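## Task

Dry run EL-3123, final stages of a plate assay; the plate and the dispenser tubing hold no liquid. (1) Lift the lid off LP1 and cover the plate with it. (2) Press TIMER's START/STOP key (it is set to 7 min 18 s) and wait for the countdown to finish. (3) Remove the lid from the plate and set it on LP1 upright and seated flat within LP1's locators. (4) Transfer the plate from N1 onto the dispenser stage, seated; then press the dispenser's START, pressing again if its stage does not move, and wait for Done to light on its status list. (5) Press the reader's IN/OUT so its stage extends, then transfer the plate from the dispenser stage to the reader stage, seated, with well A1 at the corner engraved 'A1'. (6) Press the reader's START, wait for Results to light, and leave the plate in the reader. Failures: the plate sitting uncovered for a long stretch while TIMER counts; starting the dispenser before TIMER has finished, without the plate uncovered on its stage, or a second time after it has run; starting either machine, or sending the reader stage in, while the plate on that stage is not at least roughly down within its locators. Anything held in place only by the robot at the end does not count; release and move the gripper away at the end. Pressing the reader's START while something you had to change is still wrong is worse than leaving it unpressed.

## Robot and tools

ROBOT. One arm (yam_st) with six revolute joints (waist, shoulder, elbow, wrist pitch, wrist yaw, wrist roll) and a two-finger parallel gripper. The only camera is cam_wrist, 504x504, mounted on the gripper. Joint ranges in rad: waist -2.618 to 3.054, shoulder 0.000 to 3.142, elbow 0.000 to 3.142, wrist pitch -1.571 to 1.571, wrist yaw -1.571 to 1.571, wrist roll -2.094 to 2.094. Finger gap runs 0.000 m (closed) to 0.094 m (fully open).

FRAMES. Results report end_effector_position (m) and end_effector_quat_wxyz in the scene frame: origin on the table surface under the arm base, +z up, +y to the left when facing along +x. The base may be tilted. This position is the point between the finger pads, about 1 cm short of the fingertips; the readout can be somewhat off, more so when the arm reaches far. The gripper's own axes: fingers point along +z, and close and open along y.

THE 7-NUMBER ROW used by both motion tools: dx, dy, dz, rx, ry, rz, opening, each in [-1, 1]. The first six are an offset, not a pose: they are taken in the gripper's own axes relative to the gripper's measured pose when the action (or move) begins. 1.0 equals 0.6 m of travel or 180 degrees; rx, ry, rz form a single rotation vector. Opening is absolute, not an offset: +1 fully open (0.094 m), -1 closed. Because offsets start from the measured hand, repeating a small offset against a solid surface does not press further, but against something yielding it does.

execute_actions(actions): a list of actions; each action is a table of up to 15 rows, one row per control step of 1/30 s. If fewer than 15 rows are given, the last row is held for the remaining steps. Each row is measured from the pose at the start of that action, not from the preceding row. For the first action in a call, the start is the last pose reported in this scene. An empty list just returns state and images. Per step the commanded pose is clipped to within 70 mm and 16 degrees of the measured hand, so large offsets need several actions; after an action the arm continues at most to the last clipped pose. Joint friction may leave the hand up to about 31 mm short, and smaller commands may not move it at all.

move(target, speed, blocking): target is one 7-number row as above, offset from the pose in the latest result showing one. The gripper follows a straight path, turning the shorter way. speed is the path's top speed in m/s, 0.002 to 0.5 (default 0.25); rotation is capped at twice that value in rad/s. Paths last 0.5 to 10 s and are cut off at 10 s. The path does not avoid obstacles, and the hand may lag, drift or overshoot speed, particularly near full reach. Opening is applied at the start. blocking=false returns after 0.5 s while the arm keeps going; then only wait or stop are accepted until a result shows the move ended. The added move: line reports the ending (done, off_target, moving, held, fault) and active limits (paced = clipped pose; held = a check blocked steps, after which the arm may surge fast) plus distance from target.

wait(seconds): 0 to 10 s, holding the last command; returns early if a running move ends. stop(): brakes a running move (needs room; fingers keep moving). zoom_image(camera, region): camera must be cam_wrist; region [x0, y0, x1, y1] in pixels from the top-left, at most 504x504. read_manual(section): returns only licence texts ("licences"). finished_scene(scene): ends scene 1 or 2 irreversibly and reports success; call it only once the result holds on its own.

RESULT LINES. Joint positions and Joint velocities list the six joints (rad, rad/s) and then the pad gap (m, m/s). grip_measured is the measured opening on the command scale; readings may be offset by about 1 mm. To hold something, command about 0.03 below grip_measured (less for a lighter grip). Hand target is where the controller is currently driving. "pose unreachable" means the clearance check altered or blocked the command (the mounting block counts as arm). HELD in step readings marks a step that was held back. FAULT and MOTOR HOT lines warn of stops; holding loads heats motors, at 90 °C the arm halts for 10 s and at 100 °C it goes limp and falls, so avoid holding weight for long.

STATIONS. LP1 and N1 are marked on the deck. TIMER is loose; START/STOP is its bottom-right key; a mark above the display shows blue while counting, the lamp turns green near the end and red when finished. DISPENSER: START is the leftmost key; its status list top to bottom is Ready, Done, Dispensing. A capped bottle beside it is loose. READER: in the lower key row, START is first and IN/OUT is third from the left; status list top to bottom: Ready, Results, Plate out, Reading. Well A1 on a labelled item sits at the labelled short end, in the corner opposite the labelled long side.

AVOID. Knocking anything off the table, dropping the lid or plate, slamming or pressing hard (faster moves and targets set far beyond contact hit harder), tipping the loose timer or bottle. Loose objects may occasionally be nudged by outside pushes, so check them before finishing.

Each tool is called after "Call:" by a JSON object that holds its "name" and its "arguments", one argument or row to a line.

## Session

Call:
{"name": "execute_actions", "arguments": {
  "actions": []
}}

Scene clock: 0.00 s.
end_effector_position=(+0.2885, +0.1760, +0.1692) grip_measured=+1.000 end_effector_quat_wxyz=(+0.352, -0.474, +0.759, -0.275)
Joint positions: [ 1.009  2.054  0.56   0.41   0.897 -0.538  0.094]
Joint velocities: [-0.007 -0.007 -0.007 -0.037 -0.007 -0.037  0.   ]
Motor temperatures (°C, as the motors report them): [27 33 39 31 26 24]
Hand target: +0.288, +0.176, +0.169; +0.352, -0.474, +0.759, -0.275

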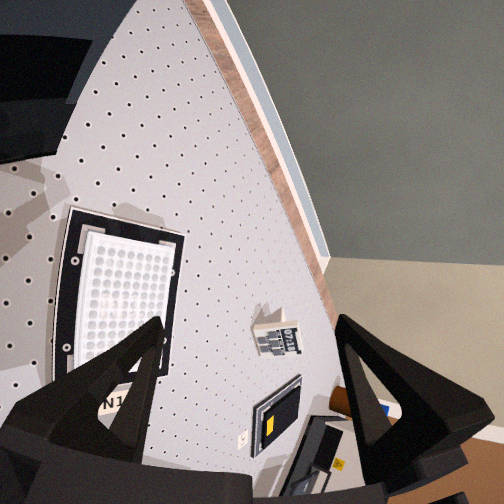

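Call:
{"name": "move", "arguments": {
  "target": [0,0,-0.15,-0.19,0.244,0.328,1],
  "speed": 0.2
}}

Scene clock: 9.73 s.
end_effector_position=(+0.2080, +0.1827, +0.2147) grip_measured=+1.000 end_effector_quat_wxyz=(-0.006, -0.010, +1.000, -0.011)
Joint positions: [ 0.908  1.926  1.124 -0.97   0.18   0.838  0.094]
Joint velocities: [ 0.007  0.002 -0.017  0.066 -0.051  0.007  0.   ]
Motor temperatures (°C, as the motors report them): [27 35 39 31 26 24]
Hand target: +0.213, +0.184, +0.224; -0.003, +0.004, +1.000, +0.002
Off the commanded pose: 0.012 m, 2 deg.
move: off_target

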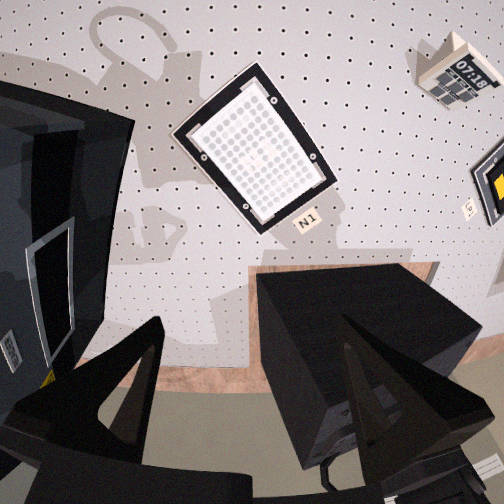

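Call:
{"name": "move", "arguments": {
  "target": [-0.02,-0.47,-0.01,0,0,0,1],
  "speed": 0.25
}}

Scene clock: 15.63 s.
end_effector_position=(+0.2219, -0.0855, +0.2166) grip_measured=+1.000 end_effector_quat_wxyz=(-0.015, -0.015, +1.000, +0.005)
Joint positions: [-0.082  1.438  0.883 -0.995  0.237 -0.18   0.094]
Joint velocities: [ 0.012 -0.007  0.012 -0.037 -0.081 -0.081  0.   ]
Motor temperatures (°C, as the motors report them): [27 36 40 31 26 24]
Hand target: +0.225, -0.090, +0.224; -0.003, -0.011, +1.000, +0.006
Off the commanded pose: 0.017 m, 2 deg.
move: off_target

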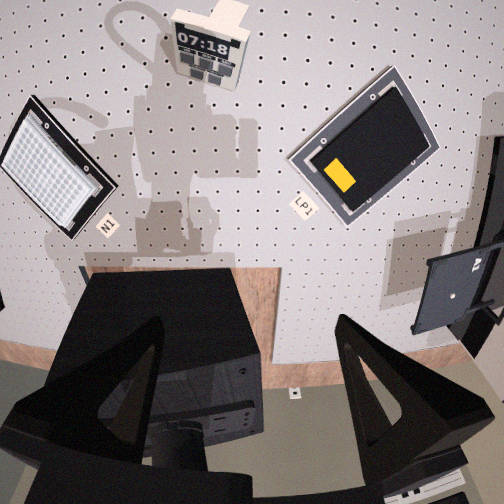

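Call:
{"name": "move", "arguments": {
  "target": [-0.05,-0.26,0.15,0,-0.008,0.26,1],
  "speed": 0.2
}}

Scene clock: 22.90 s.
end_effector_position=(+0.2534, -0.2325, +0.1314) grip_measured=+1.000 end_effector_quat_wxyz=(-0.003, +0.373, +0.928, +0.005)
Joint positions: [-0.597  1.824  1.091 -0.681  0.176  0.084  0.094]
Joint velocities: [-0.012 -0.002 -0.007 -0.095 -0.022  0.051  0.   ]
Motor temperatures (°C, as the motors report them): [27 36 41 31 26 24]
Hand target: +0.257, -0.238, +0.128; +0.002, +0.384, +0.923, +0.007
Off the commanded pose: 0.010 m, 1 deg.
move: done

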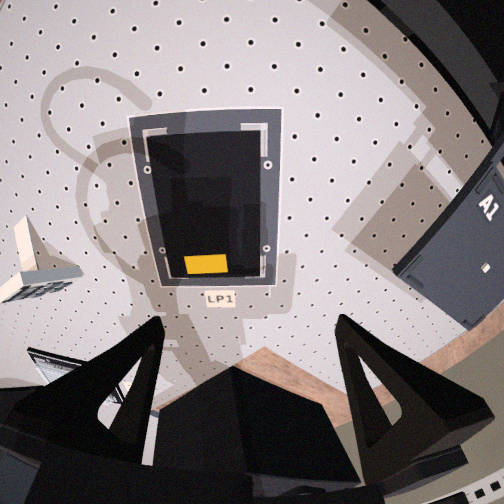

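Call:
{"name": "move", "arguments": {
  "target": [-0.03,0.06,0.1,0,0,0,1],
  "speed": 0.08
}}

Scene clock: 26.90 s.
end_effector_position=(+0.2816, -0.2181, +0.0736) grip_measured=+1.000 end_effector_quat_wxyz=(-0.011, +0.372, +0.928, +0.010)
Joint positions: [-0.547  2.041  1.128 -0.529  0.179  0.136  0.094]
Joint velocities: [-0.002  0.002  0.017 -0.051  0.022 -0.022  0.   ]
Motor temperatures (°C, as the motors report them): [27 37 41 31 26 24]
Hand target: +0.291, -0.220, +0.072; -0.003, +0.373, +0.928, +0.005
Off the commanded pose: 0.010 m, 1 deg.
move: done

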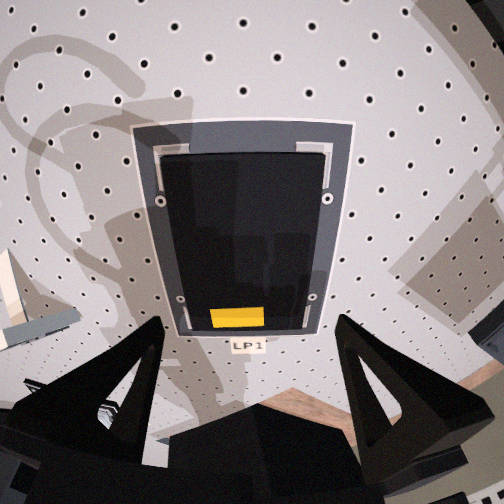

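Call:
{"name": "move", "arguments": {
  "target": [-0.015,0.017,0.045,0,-0.009,-0.004,1],
  "speed": 0.04
}}

Scene clock: 31.80 s.
end_effector_position=(+0.2897, -0.2186, +0.0508) grip_measured=+1.000 end_effector_quat_wxyz=(-0.000, +0.375, +0.927, +0.007)
Joint positions: [-0.547  2.112  1.128 -0.435  0.179  0.137  0.094]
Joint velocities: [-0.012  0.007 -0.002 -0.022 -0.037 -0.022  0.   ]
Motor temperatures (°C, as the motors report them): [27 38 41 31 26 24]
Hand target: +0.295, -0.217, +0.047; +0.002, +0.366, +0.931, +0.004
Off the commanded pose: 0.007 m, 1 deg.
move: done

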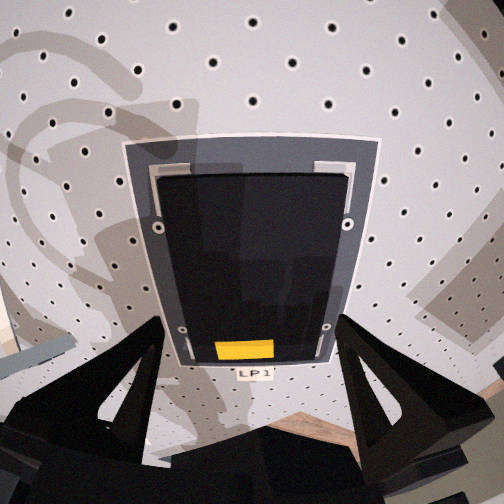

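Call:
{"name": "move", "arguments": {
  "target": [0,-0.012,0.04,0.006,0.003,0,1],
  "speed": 0.03
}}

Scene clock: 38.77 s.
end_effector_position=(+0.2858, -0.2184, +0.0329) grip_measured=+1.000 end_effector_quat_wxyz=(-0.007, +0.374, +0.928, +0.004)
Joint positions: [-0.559  2.165  1.128 -0.393  0.186  0.126  0.094]
Joint velocities: [ 0.002 -0.007 -0.022 -0.037  0.007 -0.095  0.   ]
Motor temperatures (°C, as the motors report them): [27 39 41 30 26 24]
Hand target: +0.285, -0.224, +0.027; -0.008, +0.375, +0.927, -0.000
Off the commanded pose: 0.008 m, 1 deg.
move: done

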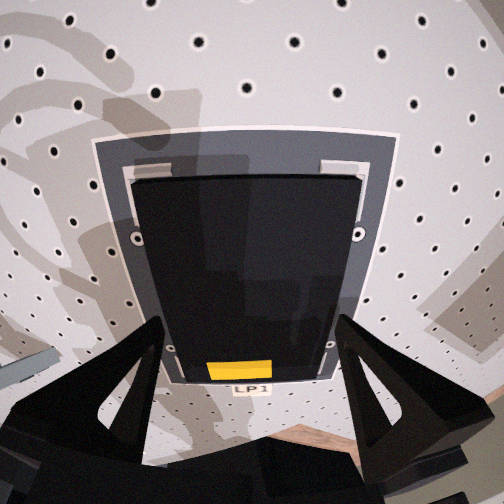

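Call:
{"name": "move", "arguments": {
  "target": [0,0,0.018,0,0,0,1],
  "speed": 0.02
}}

Call:
{"name": "move", "arguments": {
  "target": [0,0,0,0,0,0,0.745]
}}

Scene clock: 42.37 s.
end_effector_position=(+0.2895, -0.2213, +0.0329) grip_measured=+1.000 end_effector_quat_wxyz=(+0.002, +0.375, +0.927, +0.002)
Joint positions: [-0.559  2.165  1.128 -0.373  0.186  0.125  0.094]
Joint velocities: [-0.002 -0.012 -0.007 -0.022 -0.022 -0.022  0.   ]
Motor temperatures (°C, as the motors report them): [27 39 41 30 26 24]
Hand target: +0.285, -0.218, +0.023; -0.007, +0.374, +0.928, +0.004
Off the commanded pose: 0.012 m, 1 deg.
move: off_target

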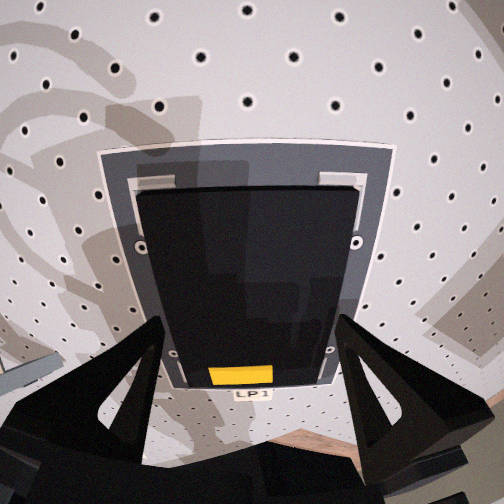

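Scene clock: 42.87 s.
end_effector_position=(+0.2894, -0.2214, +0.0329) grip_measured=+0.771 end_effector_quat_wxyz=(+0.002, +0.375, +0.927, +0.001)
Joint positions: [-0.559  2.165  1.128 -0.373  0.187  0.125  0.083]
Joint velocities: [ 0.012 -0.012 -0.007  0.037  0.022 -0.022  0.   ]
Motor temperatures (°C, as the motors report them): [27 39 41 30 26 24]
Hand target: +0.290, -0.221, +0.033; +0.002, +0.375, +0.927, +0.002
Off the commanded pose: 0.000 m, 0 deg.
move: done

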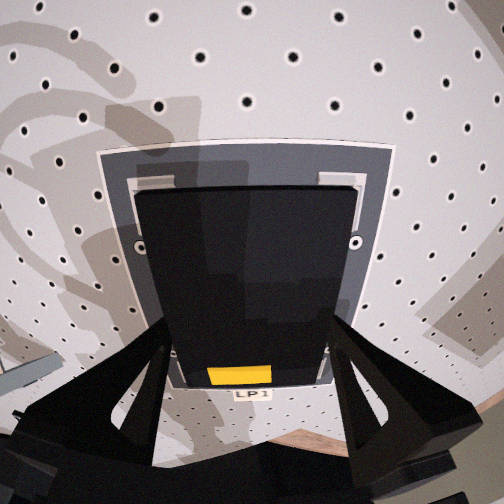

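Call:
{"name": "move", "arguments": {
  "target": [0,0,-0.2,0,0,0,0.735],
  "speed": 0.06
}}

Scene clock: 48.10 s.
end_effector_position=(+0.2818, -0.2166, +0.1411) grip_measured=+0.771 end_effector_quat_wxyz=(-0.011, +0.374, +0.927, +0.006)
Joint positions: [-0.501  1.875  1.188 -0.762  0.192  0.187  0.083]
Joint velocities: [-0.017 -0.002 -0.007  0.022 -0.11   0.007  0.001]
Motor temperatures (°C, as the motors report them): [28 41 41 30 26 24]
Hand target: +0.288, -0.219, +0.152; +0.001, +0.375, +0.927, +0.001
Off the commanded pose: 0.015 m, 2 deg.
move: off_target

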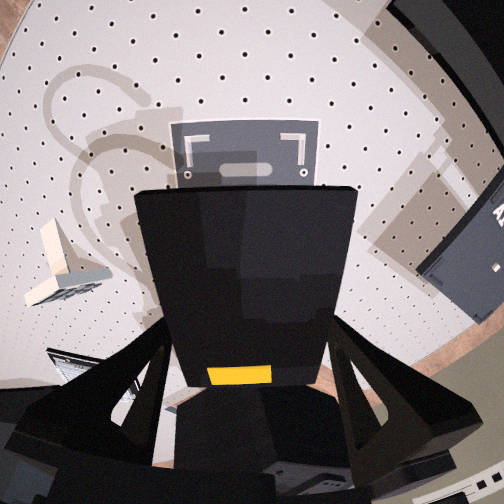

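Call:
{"name": "move", "arguments": {
  "target": [0.475,0.468,-0.01,0,0,-0.467,0.735],
  "speed": 0.2
}}

Scene clock: 57.33 s.
end_effector_position=(+0.2713, +0.1682, +0.1435) grip_measured=+0.771 end_effector_quat_wxyz=(-0.013, -0.333, +0.943, -0.004)
Joint positions: [ 0.697  2.151  1.164 -0.747  0.207 -0.031  0.083]
Joint velocities: [ 0.017 -0.012 -0.002 -0.066 -0.051 -0.066 -0.   ]
Motor temperatures (°C, as the motors report them): [28 42 41 30 26 24]
Hand target: +0.270, +0.172, +0.142; -0.020, -0.343, +0.939, -0.003
Off the commanded pose: 0.019 m, 2 deg.
move: off_target

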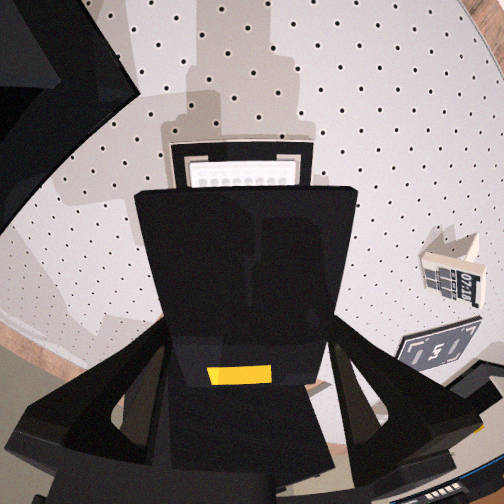

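Call:
{"name": "move", "arguments": {
  "target": [0.015,0.005,0.115,0,-0.008,-0.004,0.735],
  "speed": 0.06
}}

Scene clock: 61.83 s.
end_effector_position=(+0.2673, +0.1705, +0.0842) grip_measured=+0.771 end_effector_quat_wxyz=(+0.010, -0.338, +0.941, +0.005)
Joint positions: [ 0.67   2.262  1.037 -0.452  0.207 -0.08   0.083]
Joint velocities: [ 0.002 -0.002 -0.022 -0.081 -0.037  0.007 -0.001]
Motor temperatures (°C, as the motors report them): [28 42 42 30 26 24]
Hand target: +0.262, +0.164, +0.076; -0.001, -0.339, +0.941, +0.001
Off the commanded pose: 0.013 m, 1 deg.
move: off_target

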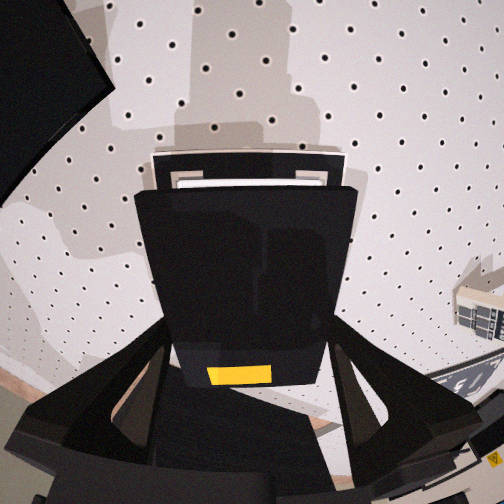

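Call:
{"name": "move", "arguments": {
  "target": [0.015,-0.006,0.05,0,0.010,0,0.735],
  "speed": 0.04
}}

Scene clock: 64.83 s.
end_effector_position=(+0.2668, +0.1687, +0.0627) grip_measured=+0.771 end_effector_quat_wxyz=(+0.004, -0.337, +0.941, +0.004)
Joint positions: [ 0.651  2.329  1.037 -0.394  0.207 -0.095  0.083]
Joint velocities: [-0.002 -0.002 -0.007  0.022  0.007 -0.037 -0.001]
Motor temperatures (°C, as the motors report them): [28 42 41 30 26 24]
Hand target: +0.263, +0.163, +0.055; -0.005, -0.338, +0.941, +0.000
Off the commanded pose: 0.011 m, 1 deg.
move: off_target

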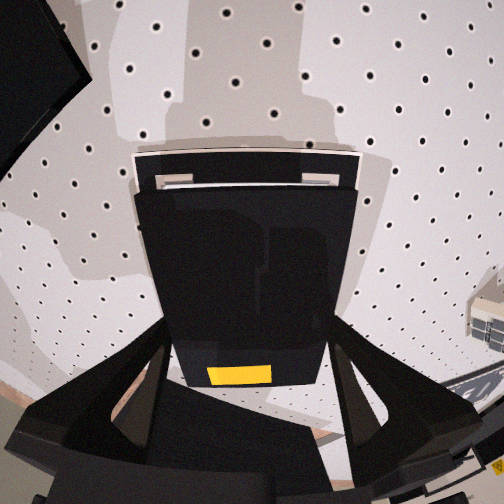

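Call:
{"name": "move", "arguments": {
  "target": [0.014,0,0,0,0.012,0,0.735],
  "speed": 0.03
}}

Call:
{"name": "move", "arguments": {
  "target": [0.004,-0.004,0.033,0,0.005,0,0.735],
  "speed": 0.03
}}

Scene clock: 70.53 s.
end_effector_position=(+0.2614, +0.1650, +0.0628) grip_measured=+0.771 end_effector_quat_wxyz=(-0.009, -0.341, +0.940, +0.001)
Joint positions: [ 0.651  2.329  1.037 -0.422  0.207 -0.096  0.083]
Joint velocities: [ 0.007  0.002  0.007 -0.095 -0.11  -0.007 -0.   ]
Motor temperatures (°C, as the motors report them): [28 42 41 30 26 24]
Hand target: +0.260, +0.163, +0.063; -0.014, -0.337, +0.941, -0.002
Off the commanded pose: 0.002 m, 1 deg.
move: done

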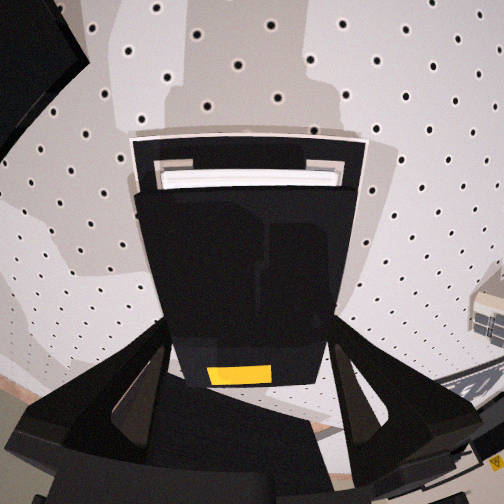

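Scene clock: 71.50 s.
end_effector_position=(+0.2590, +0.1640, +0.0493) grip_measured=+0.771 end_effector_quat_wxyz=(-0.015, -0.341, +0.940, +0.000)
Joint positions: [ 0.643  2.372  1.037 -0.388  0.207 -0.103  0.083]
Joint velocities: [-0.017  0.007 -0.002 -0.037  0.022  0.007  0.   ]
Motor temperatures (°C, as the motors report them): [28 42 41 30 26 24]
Hand target: +0.261, +0.162, +0.043; -0.016, -0.340, +0.940, -0.001
Off the commanded pose: 0.007 m, 0 deg.
move: done

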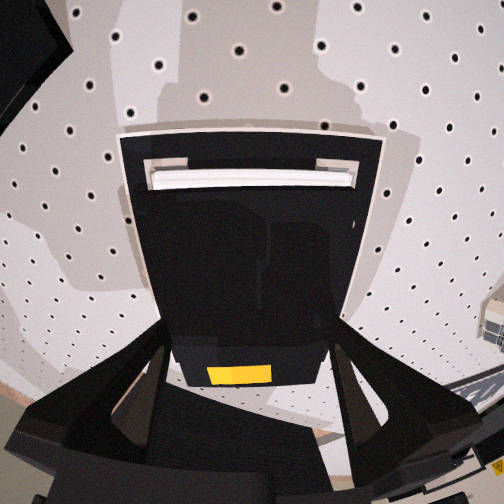

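Call:
{"name": "move", "arguments": {
  "target": [-0.012,-0.005,0,0.006,-0.0105,0.006,0.735],
  "speed": 0.03
}}

Call:
{"name": "zoom_image", "arguments": {
  "camera": "cam_wrist",
  "region": [100, 110, 400, 410]
}}

Scene clock: 76.43 s.
end_effector_position=(+0.2649, +0.1665, +0.0492) grip_measured=+0.771 end_effector_quat_wxyz=(-0.002, -0.338, +0.941, -0.000)
Joint positions: [ 0.643  2.372  1.037 -0.362  0.214 -0.101  0.083]
Joint velocities: [ 0.007  0.012  0.002  0.022 -0.037  0.037 -0.002]
Motor temperatures (°C, as the motors report them): [28 43 41 30 26 24]
Hand target: +0.266, +0.166, +0.049; +0.004, -0.333, +0.943, -0.003
Off the commanded pose: 0.002 m, 1 deg.
move: done

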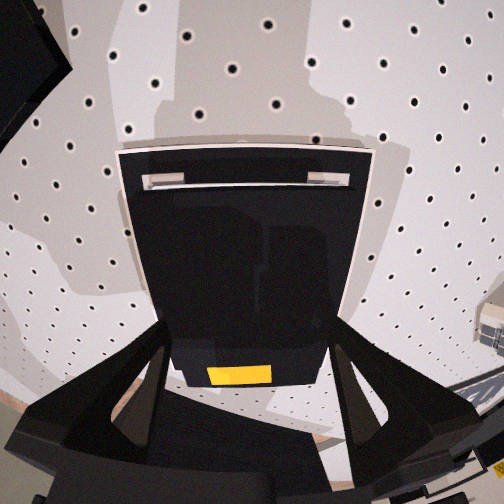

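Region (100, 110, 400, 410) of cam_wrist's 504x504 image, scaled by 1.680, with more detail than that image has.

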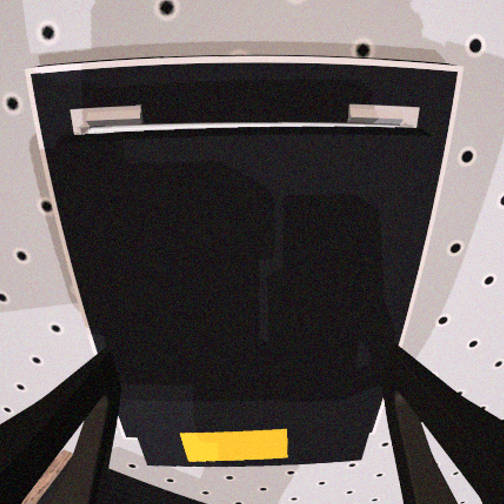

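Call:
{"name": "move", "arguments": {
  "target": [0.003,-0.005,0.027,0,0.004,0,0.735],
  "speed": 0.02
}}

Call:
{"name": "zoom_image", "arguments": {
  "camera": "cam_wrist",
  "region": [100, 110, 400, 410]
}}

Scene clock: 82.23 s.
end_effector_position=(+0.2641, +0.1667, +0.0442) grip_measured=+0.771 end_effector_quat_wxyz=(-0.003, -0.339, +0.941, -0.000)
Joint positions: [ 0.641  2.389  1.037 -0.348  0.213 -0.105  0.083]
Joint velocities: [-0.007 -0.012 -0.012  0.022 -0.095  0.037  0.001]
Motor temperatures (°C, as the motors report them): [28 43 41 30 26 24]
Hand target: +0.265, +0.163, +0.034; -0.008, -0.338, +0.941, -0.002
Off the commanded pose: 0.012 m, 1 deg.
move: off_target

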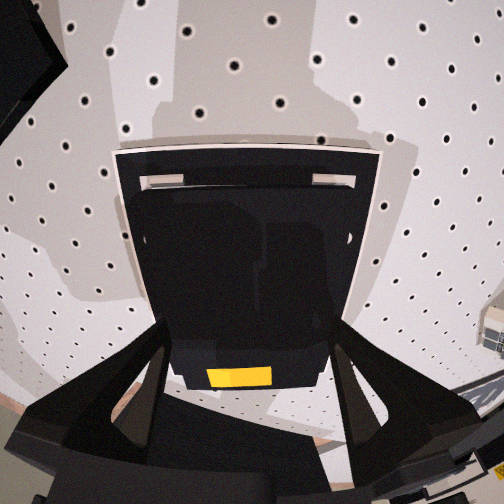

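Region (100, 110, 400, 410) of cam_wrist's 504x504 image, scaled by 1.680, with more detail than that image has.

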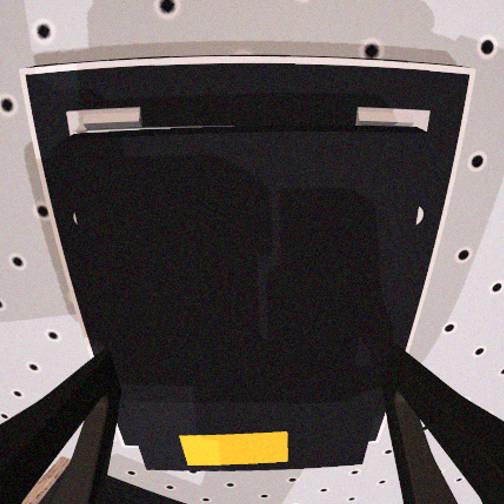

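The rear rim rests on the plate, so I'm sliding the lid back about 2.5 mm.

Call:
{"name": "move", "arguments": {
  "target": [0.009,0,0,0,0.0075,0,0.735],
  "speed": 0.02
}}

Call:
{"name": "move", "arguments": {
  "target": [0,0,0,0,0,0,1]
}}

Call:
{"name": "move", "arguments": {
  "target": [0,0,-0.08,0,0,0,1],
  "speed": 0.05
}}

Call:
{"name": "zoom_image", "arguments": {
  "camera": "cam_wrist",
  "region": [120, 110, 380, 370]
}}

Scene clock: 87.43 s.
end_effector_position=(+0.2622, +0.1653, +0.0442) grip_measured=+0.771 end_effector_quat_wxyz=(-0.007, -0.340, +0.940, -0.002)
Joint positions: [ 0.641  2.389  1.037 -0.357  0.214 -0.105  0.083]
Joint velocities: [ 0.002 -0.007 -0.002  0.007  0.007 -0.007 -0.001]
Motor temperatures (°C, as the motors report them): [28 43 40 30 26 24]
Hand target: +0.260, +0.163, +0.044; -0.014, -0.339, +0.941, -0.004
Off the commanded pose: 0.003 m, 1 deg.
move: done

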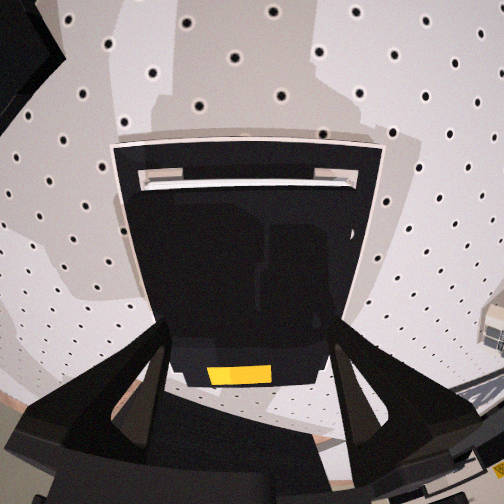

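Scene clock: 87.93 s.
end_effector_position=(+0.2622, +0.1653, +0.0442) grip_measured=+0.998 end_effector_quat_wxyz=(-0.007, -0.340, +0.940, -0.002)
Joint positions: [ 0.641  2.389  1.037 -0.357  0.214 -0.105  0.094]
Joint velocities: [ 0.002  0.017 -0.012 -0.081  0.007 -0.051  0.001]
Motor temperatures (°C, as the motors report them): [28 43 40 30 26 24]
Hand target: +0.262, +0.165, +0.044; -0.007, -0.340, +0.940, -0.002
Off the commanded pose: 0.000 m, 0 deg.
move: done

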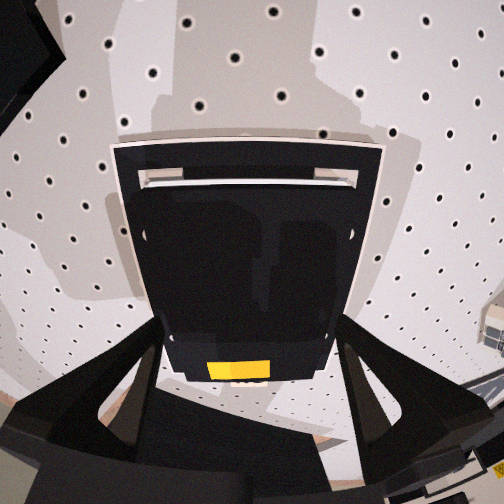

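Scene clock: 89.33 s.
end_effector_position=(+0.2575, +0.1593, +0.0827) grip_measured=+0.998 end_effector_quat_wxyz=(-0.018, -0.340, +0.940, -0.006)
Joint positions: [ 0.662  2.265  1.037 -0.508  0.214 -0.081  0.094]
Joint velocities: [-0.007  0.007 -0.007 -0.081  0.037 -0.037  0.   ]
Motor temperatures (°C, as the motors report them): [28 44 40 30 26 24]
Hand target: +0.262, +0.166, +0.092; -0.007, -0.340, +0.940, -0.002
Off the commanded pose: 0.013 m, 1 deg.
move: off_target

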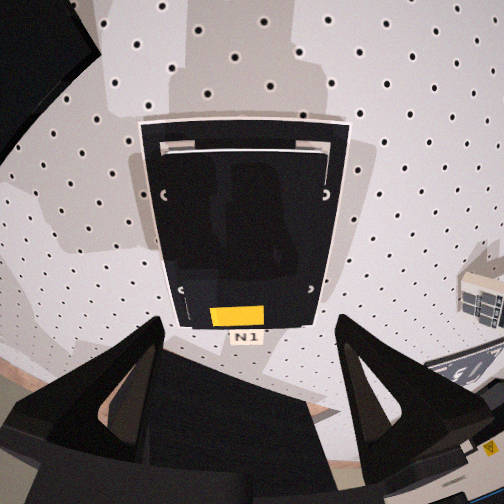

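Region (120, 110, 380, 370) of cam_wrist's 504x504 image, scaled by 1.938, with more detail than that image has.

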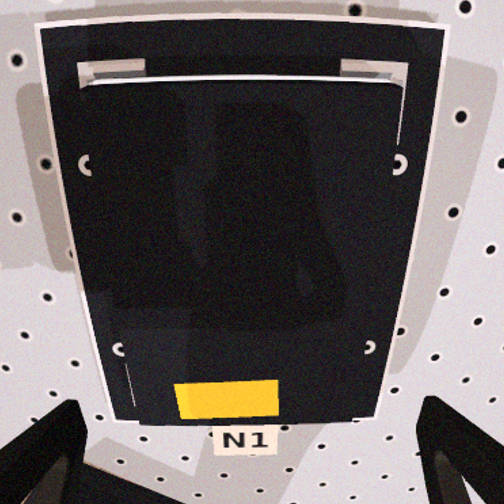

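Call:
{"name": "move", "arguments": {
  "target": [0.137,-0.30,-0.04,0,0,0.29,-1],
  "speed": 0.2
}}

Call:
{"name": "move", "arguments": {
  "target": [0,0,0,0,-0.15,0,-1],
  "speed": 0.15
}}

Scene clock: 100.53 s.
end_effector_position=(+0.3014, -0.0191, +0.1024) grip_measured=-0.997 end_effector_quat_wxyz=(-0.023, +0.095, +0.995, -0.001)
Joint positions: [ 0.082  2.019  0.981 -0.568  0.244  0.212  0.   ]
Joint velocities: [-0.012 -0.027 -0.027 -0.022  0.037 -0.051 -0.001]
Motor temperatures (°C, as the motors report them): [28 46 40 29 26 24]
Hand target: +0.309, -0.024, +0.110; -0.012, +0.107, +0.994, -0.002
Off the commanded pose: 0.017 m, 2 deg.
move: off_target

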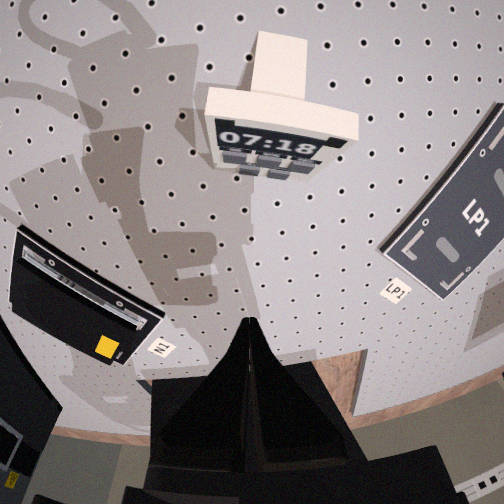

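Scene clock: 102.77 s.
end_effector_position=(+0.3034, -0.0211, +0.0971) grip_measured=-0.997 end_effector_quat_wxyz=(+0.204, +0.096, +0.974, -0.021)
Joint positions: [0.115 1.849 0.498 0.206 0.325 0.122 0.   ]
Joint velocities: [ 0.022 -0.012 -0.002 -0.007 -0.081 -0.007  0.001]
Motor temperatures (°C, as the motors report them): [28 46 40 30 26 24]
Hand target: +0.302, -0.019, +0.100; +0.211, +0.088, +0.973, -0.024
Off the commanded pose: 0.006 m, 1 deg.
move: done

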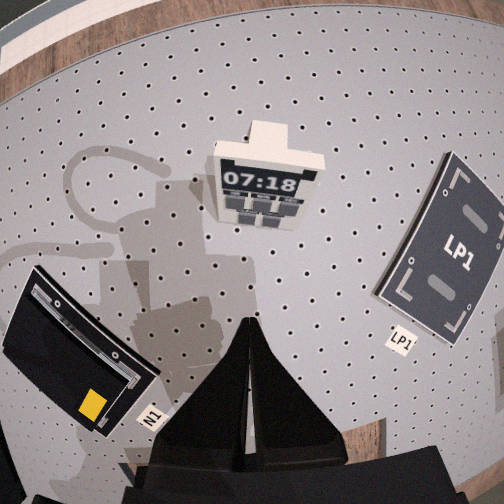

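Call:
{"name": "move", "arguments": {
  "target": [0,-0.035,0.09,0,0,0.03,-1],
  "speed": 0.06
}}

Scene clock: 110.33 s.
end_effector_position=(+0.3159, -0.0431, +0.0525) grip_measured=-0.997 end_effector_quat_wxyz=(+0.203, +0.141, +0.969, -0.011)
Joint positions: [-0.018  2.07   0.542  0.416  0.266  0.09   0.   ]
Joint velocities: [-0.012 -0.027 -0.012 -0.051 -0.022  0.007  0.   ]
Motor temperatures (°C, as the motors report them): [28 45 40 30 26 24]
Hand target: +0.321, -0.046, +0.049; +0.205, +0.143, +0.968, -0.010
Off the commanded pose: 0.007 m, 0 deg.
move: done

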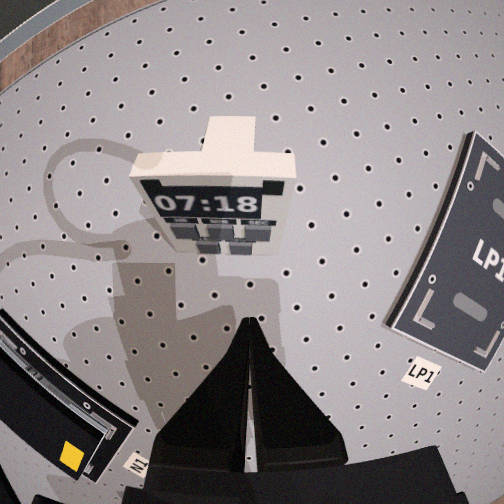

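Call:
{"name": "move", "arguments": {
  "target": [0,0.018,0.044,0,0,0,-1],
  "speed": 0.04
}}

Scene clock: 114.00 s.
end_effector_position=(+0.3222, -0.0380, +0.0306) grip_measured=-0.997 end_effector_quat_wxyz=(+0.195, +0.140, +0.971, -0.010)
Joint positions: [-0.018  2.189  0.592  0.468  0.265  0.091  0.   ]
Joint velocities: [ 0.002 -0.007  0.002  0.051 -0.007 -0.022 -0.001]
Motor temperatures (°C, as the motors report them): [28 44 40 31 26 24]
Hand target: +0.329, -0.035, +0.029; +0.202, +0.141, +0.969, -0.011
Off the commanded pose: 0.008 m, 1 deg.
move: done

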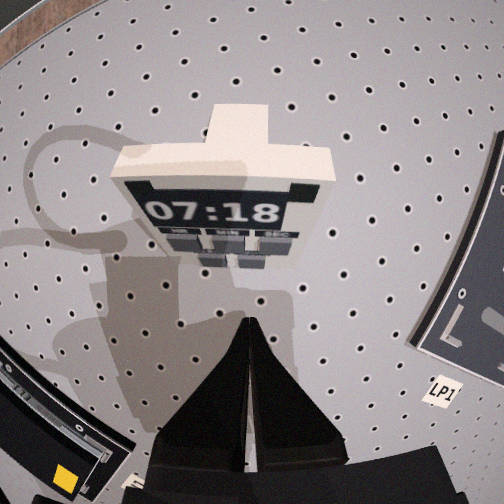

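Call:
{"name": "move", "arguments": {
  "target": [-0.048,0,0.018,0,0,0,-1],
  "speed": 0.03
}}

Scene clock: 118.17 s.
end_effector_position=(+0.3533, -0.0428, +0.0388) grip_measured=-0.997 end_effector_quat_wxyz=(+0.207, +0.139, +0.968, -0.011)
Joint positions: [-0.018  2.189  0.699  0.386  0.264  0.083  0.   ]
Joint velocities: [-0.002 -0.007  0.002 -0.007 -0.066  0.022 -0.   ]
Motor temperatures (°C, as the motors report them): [28 44 40 31 26 24]
Hand target: +0.352, -0.047, +0.032; +0.196, +0.140, +0.971, -0.010
Off the commanded pose: 0.008 m, 1 deg.
move: done

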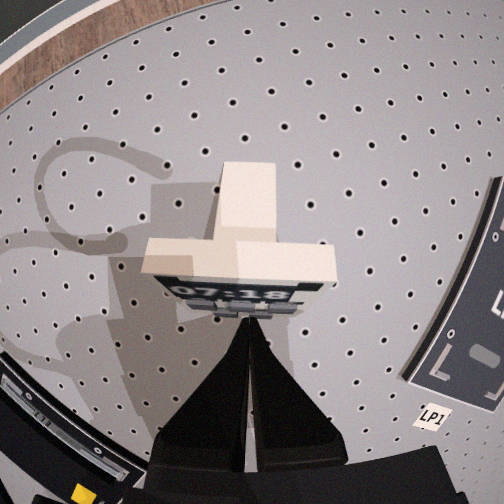

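Call:
{"name": "move", "arguments": {
  "target": [0.009,-0.017,0.022,0,0.004,0,-1],
  "speed": 0.02
}}

Call:
{"name": "zoom_image", "arguments": {
  "camera": "cam_wrist",
  "region": [150, 220, 350, 360]
}}

Scene clock: 123.80 s.
end_effector_position=(+0.3531, -0.0485, +0.0349) grip_measured=-0.997 end_effector_quat_wxyz=(+0.208, +0.137, +0.968, -0.010)
Joint positions: [-0.042  2.201  0.699  0.405  0.251  0.058  0.   ]
Joint velocities: [ 0.032  0.002 -0.017 -0.007  0.022 -0.066 -0.001]
Motor temperatures (°C, as the motors report them): [28 44 40 31 26 24]
Hand target: +0.351, -0.052, +0.025; +0.201, +0.139, +0.970, -0.009
Off the commanded pose: 0.011 m, 1 deg.
move: off_target

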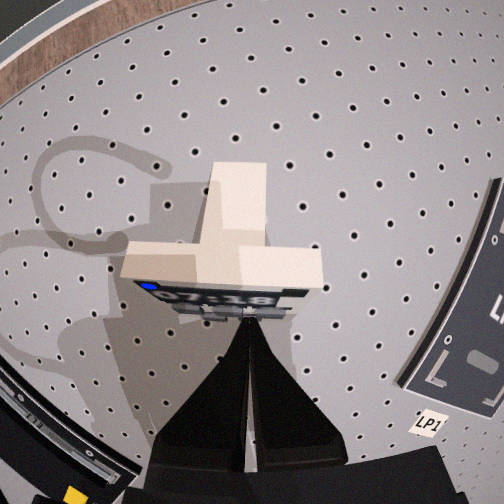

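Region (150, 220, 350, 360) of cam_wrist's 504x504 image, scaled by 2.520, with more detail than that image has; it fills the top 353 rows of this view, and the rest is white.

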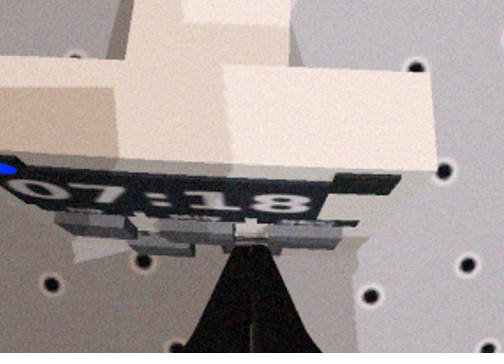

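The timer is running, with the blue mark on; it should finish at about 562 s. Backing off.

Call:
{"name": "move", "arguments": {
  "target": [0.06,0,-0.12,0,0,0,-1],
  "speed": 0.06
}}

Call:
{"name": "wait", "arguments": {
  "seconds": 10
}}

Call:
{"name": "wait", "arguments": {
  "seconds": 10
}}

Call:
{"name": "wait", "arguments": {
  "seconds": 10
}}

Call:
{"name": "wait", "arguments": {
  "seconds": 10
}}

Call:
{"name": "wait", "arguments": {
  "seconds": 10
}}

Call:
{"name": "wait", "arguments": {
  "seconds": 10
}}

Call:
{"name": "wait", "arguments": {
  "seconds": 10
}}

Call:
{"name": "wait", "arguments": {
  "seconds": 10
}}

Call:
{"name": "wait", "arguments": {
  "seconds": 10
}}

Call:
{"name": "wait", "arguments": {
  "seconds": 10
}}

Scene clock: 134.43 s.
end_effector_position=(+0.2982, -0.0354, +0.0816) grip_measured=-0.997 end_effector_quat_wxyz=(+0.211, +0.138, +0.968, -0.010)
Joint positions: [0.036 1.898 0.453 0.336 0.287 0.131 0.   ]
Joint velocities: [-0.007 -0.012 -0.007 -0.022 -0.051 -0.022 -0.001]
Motor temperatures (°C, as the motors report them): [28 43 39 31 26 24]
Hand target: +0.292, -0.033, +0.084; +0.207, +0.137, +0.969, -0.011
Off the commanded pose: 0.007 m, 0 deg.
move: done

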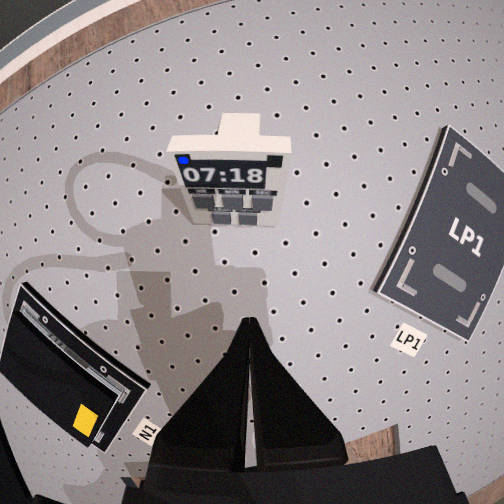

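Scene clock: 144.43 s.
end_effector_position=(+0.2975, -0.0354, +0.0814) grip_measured=-0.997 end_effector_quat_wxyz=(+0.209, +0.139, +0.968, -0.010)
Joint positions: [0.036 1.898 0.453 0.333 0.288 0.132 0.   ]
Joint velocities: [ 0.012 -0.027 -0.022 -0.037  0.022 -0.022  0.001]
Motor temperatures (°C, as the motors report them): [28 43 39 31 26 24]
Hand target: +0.292, -0.033, +0.084; +0.207, +0.137, +0.969, -0.011
Off the commanded pose: 0.007 m, 0 deg.
wait: 10.00 s; at rest by 0.17 s

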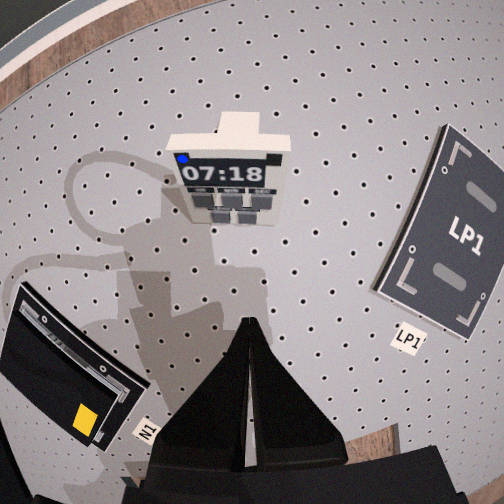

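Scene clock: 154.43 s.
end_effector_position=(+0.2975, -0.0354, +0.0814) grip_measured=-0.997 end_effector_quat_wxyz=(+0.209, +0.139, +0.968, -0.010)
Joint positions: [0.036 1.898 0.453 0.333 0.288 0.132 0.   ]
Joint velocities: [-0.017 -0.022 -0.007 -0.037 -0.022  0.022 -0.001]
Motor temperatures (°C, as the motors report them): [28 43 38 31 26 24]
Hand target: +0.292, -0.033, +0.084; +0.207, +0.137, +0.969, -0.011
Off the commanded pose: 0.007 m, 0 deg.
wait: 10.00 s; at rest by 0.17 s

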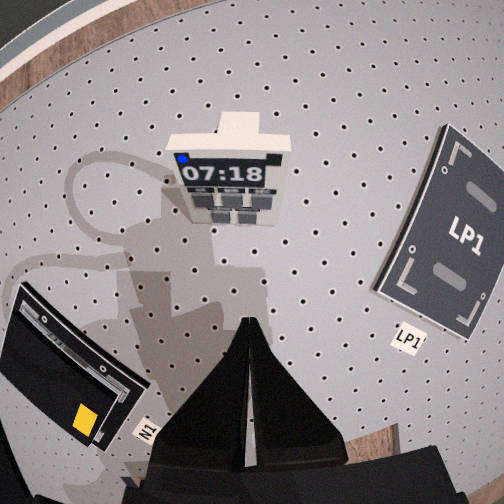

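Scene clock: 164.43 s.
end_effector_position=(+0.2975, -0.0354, +0.0814) grip_measured=-0.997 end_effector_quat_wxyz=(+0.209, +0.139, +0.968, -0.010)
Joint positions: [0.036 1.898 0.453 0.333 0.288 0.132 0.   ]
Joint velocities: [ 0.002 -0.012  0.007  0.081  0.022 -0.022 -0.   ]
Motor temperatures (°C, as the motors report them): [28 43 38 31 26 24]
Hand target: +0.292, -0.033, +0.084; +0.207, +0.137, +0.969, -0.011
Off the commanded pose: 0.007 m, 0 deg.
wait: 10.00 s; at rest by 0.17 s

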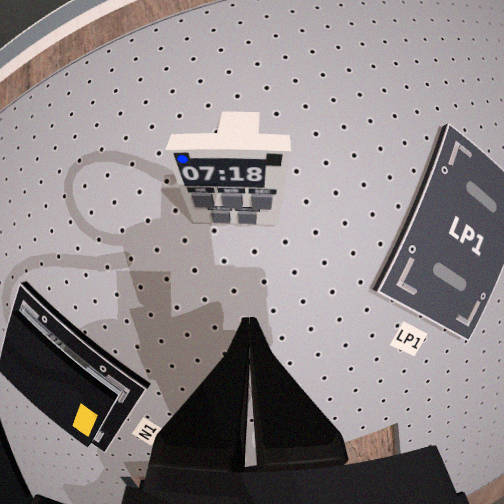

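Scene clock: 174.43 s.
end_effector_position=(+0.2975, -0.0354, +0.0814) grip_measured=-0.997 end_effector_quat_wxyz=(+0.209, +0.139, +0.968, -0.010)
Joint positions: [0.036 1.898 0.453 0.333 0.288 0.132 0.   ]
Joint velocities: [-0.007  0.007  0.012 -0.037 -0.037 -0.037 -0.002]
Motor temperatures (°C, as the motors report them): [28 44 38 31 26 24]
Hand target: +0.292, -0.033, +0.084; +0.207, +0.137, +0.969, -0.011
Off the commanded pose: 0.007 m, 0 deg.
wait: 10.00 s; at rest by 0.17 s

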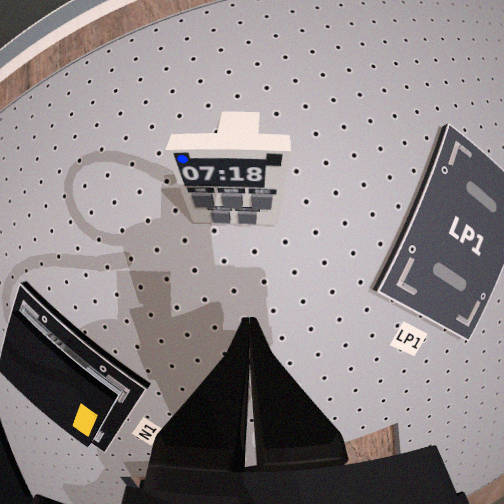

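Scene clock: 184.43 s.
end_effector_position=(+0.2975, -0.0354, +0.0814) grip_measured=-0.997 end_effector_quat_wxyz=(+0.209, +0.139, +0.968, -0.010)
Joint positions: [0.036 1.898 0.453 0.333 0.288 0.132 0.   ]
Joint velocities: [ 0.017  0.012  0.002 -0.051 -0.007  0.007  0.   ]
Motor temperatures (°C, as the motors report them): [28 44 37 31 26 24]
Hand target: +0.292, -0.033, +0.084; +0.207, +0.137, +0.969, -0.011
Off the commanded pose: 0.007 m, 0 deg.
wait: 10.00 s; at rest by 0.17 s

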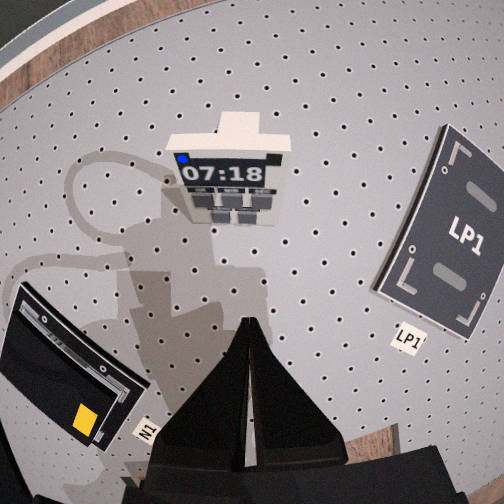

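Scene clock: 194.43 s.
end_effector_position=(+0.2975, -0.0354, +0.0814) grip_measured=-0.997 end_effector_quat_wxyz=(+0.209, +0.139, +0.968, -0.010)
Joint positions: [0.036 1.898 0.453 0.333 0.288 0.132 0.   ]
Joint velocities: [ 0.012  0.012 -0.002 -0.007  0.037 -0.051 -0.001]
Motor temperatures (°C, as the motors report them): [28 44 37 31 26 24]
Hand target: +0.292, -0.033, +0.084; +0.207, +0.137, +0.969, -0.011
Off the commanded pose: 0.007 m, 0 deg.
wait: 10.00 s; at rest by 0.17 s

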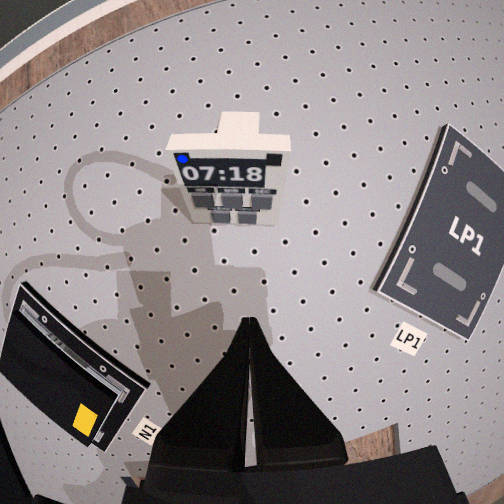

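Scene clock: 204.43 s.
end_effector_position=(+0.2975, -0.0354, +0.0814) grip_measured=-0.997 end_effector_quat_wxyz=(+0.209, +0.139, +0.968, -0.010)
Joint positions: [0.036 1.898 0.453 0.333 0.288 0.132 0.   ]
Joint velocities: [ 0.022  0.002 -0.007  0.037 -0.037  0.007 -0.   ]
Motor temperatures (°C, as the motors report them): [28 44 37 31 26 24]
Hand target: +0.292, -0.033, +0.084; +0.207, +0.137, +0.969, -0.011
Off the commanded pose: 0.007 m, 0 deg.
wait: 10.00 s; at rest by 0.17 s

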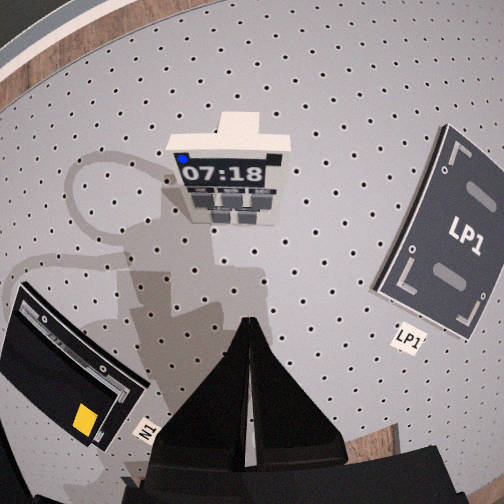

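Scene clock: 214.43 s.
end_effector_position=(+0.2975, -0.0354, +0.0814) grip_measured=-0.997 end_effector_quat_wxyz=(+0.209, +0.139, +0.968, -0.010)
Joint positions: [0.036 1.898 0.453 0.333 0.288 0.132 0.   ]
Joint velocities: [-0.007 -0.007 -0.002  0.037  0.007 -0.051 -0.001]
Motor temperatures (°C, as the motors report them): [28 44 37 32 26 24]
Hand target: +0.292, -0.033, +0.084; +0.207, +0.137, +0.969, -0.011
Off the commanded pose: 0.007 m, 0 deg.
wait: 10.00 s; at rest by 0.17 s

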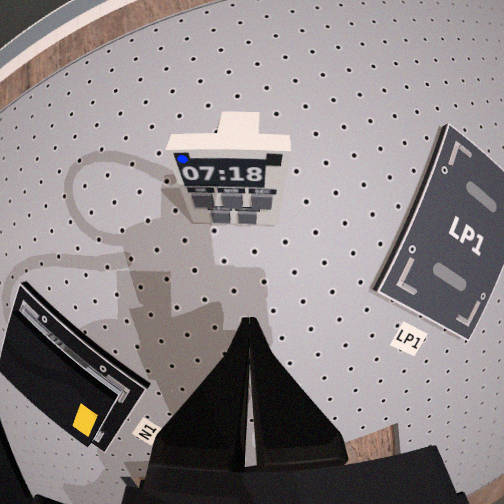

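Scene clock: 224.43 s.
end_effector_position=(+0.2975, -0.0354, +0.0814) grip_measured=-0.997 end_effector_quat_wxyz=(+0.209, +0.139, +0.968, -0.010)
Joint positions: [0.036 1.898 0.453 0.333 0.288 0.132 0.   ]
Joint velocities: [-0.002 -0.012  0.017  0.081 -0.007 -0.066  0.   ]
Motor temperatures (°C, as the motors report them): [28 44 37 32 26 24]
Hand target: +0.292, -0.033, +0.084; +0.207, +0.137, +0.969, -0.011
Off the commanded pose: 0.007 m, 0 deg.
wait: 10.00 s; at rest by 0.17 s

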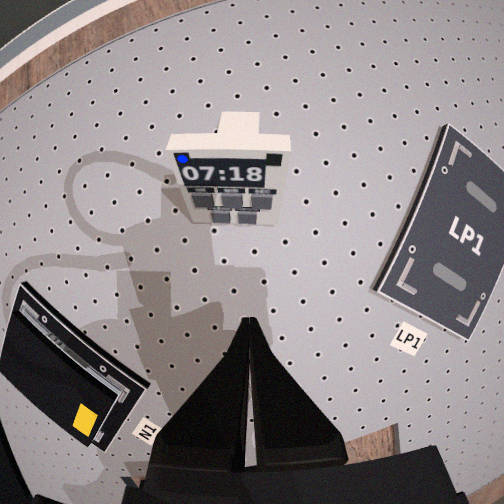

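Scene clock: 234.43 s.
end_effector_position=(+0.2975, -0.0354, +0.0814) grip_measured=-0.997 end_effector_quat_wxyz=(+0.209, +0.139, +0.968, -0.010)
Joint positions: [0.036 1.898 0.453 0.333 0.288 0.132 0.   ]
Joint velocities: [-0.012 -0.007  0.017 -0.022 -0.022 -0.037 -0.001]
Motor temperatures (°C, as the motors report them): [28 44 36 32 26 24]
Hand target: +0.292, -0.033, +0.084; +0.207, +0.137, +0.969, -0.011
Off the commanded pose: 0.007 m, 0 deg.
wait: 10.00 s; at rest by 0.17 s

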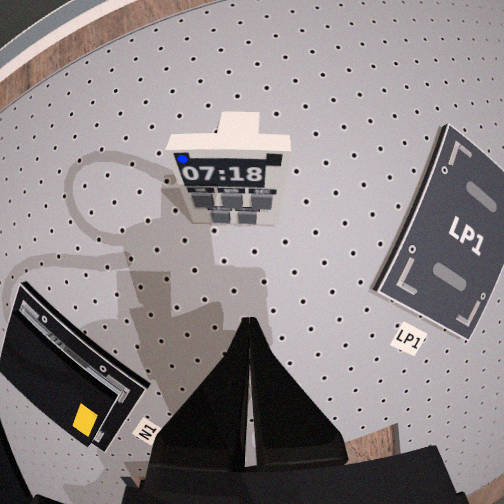

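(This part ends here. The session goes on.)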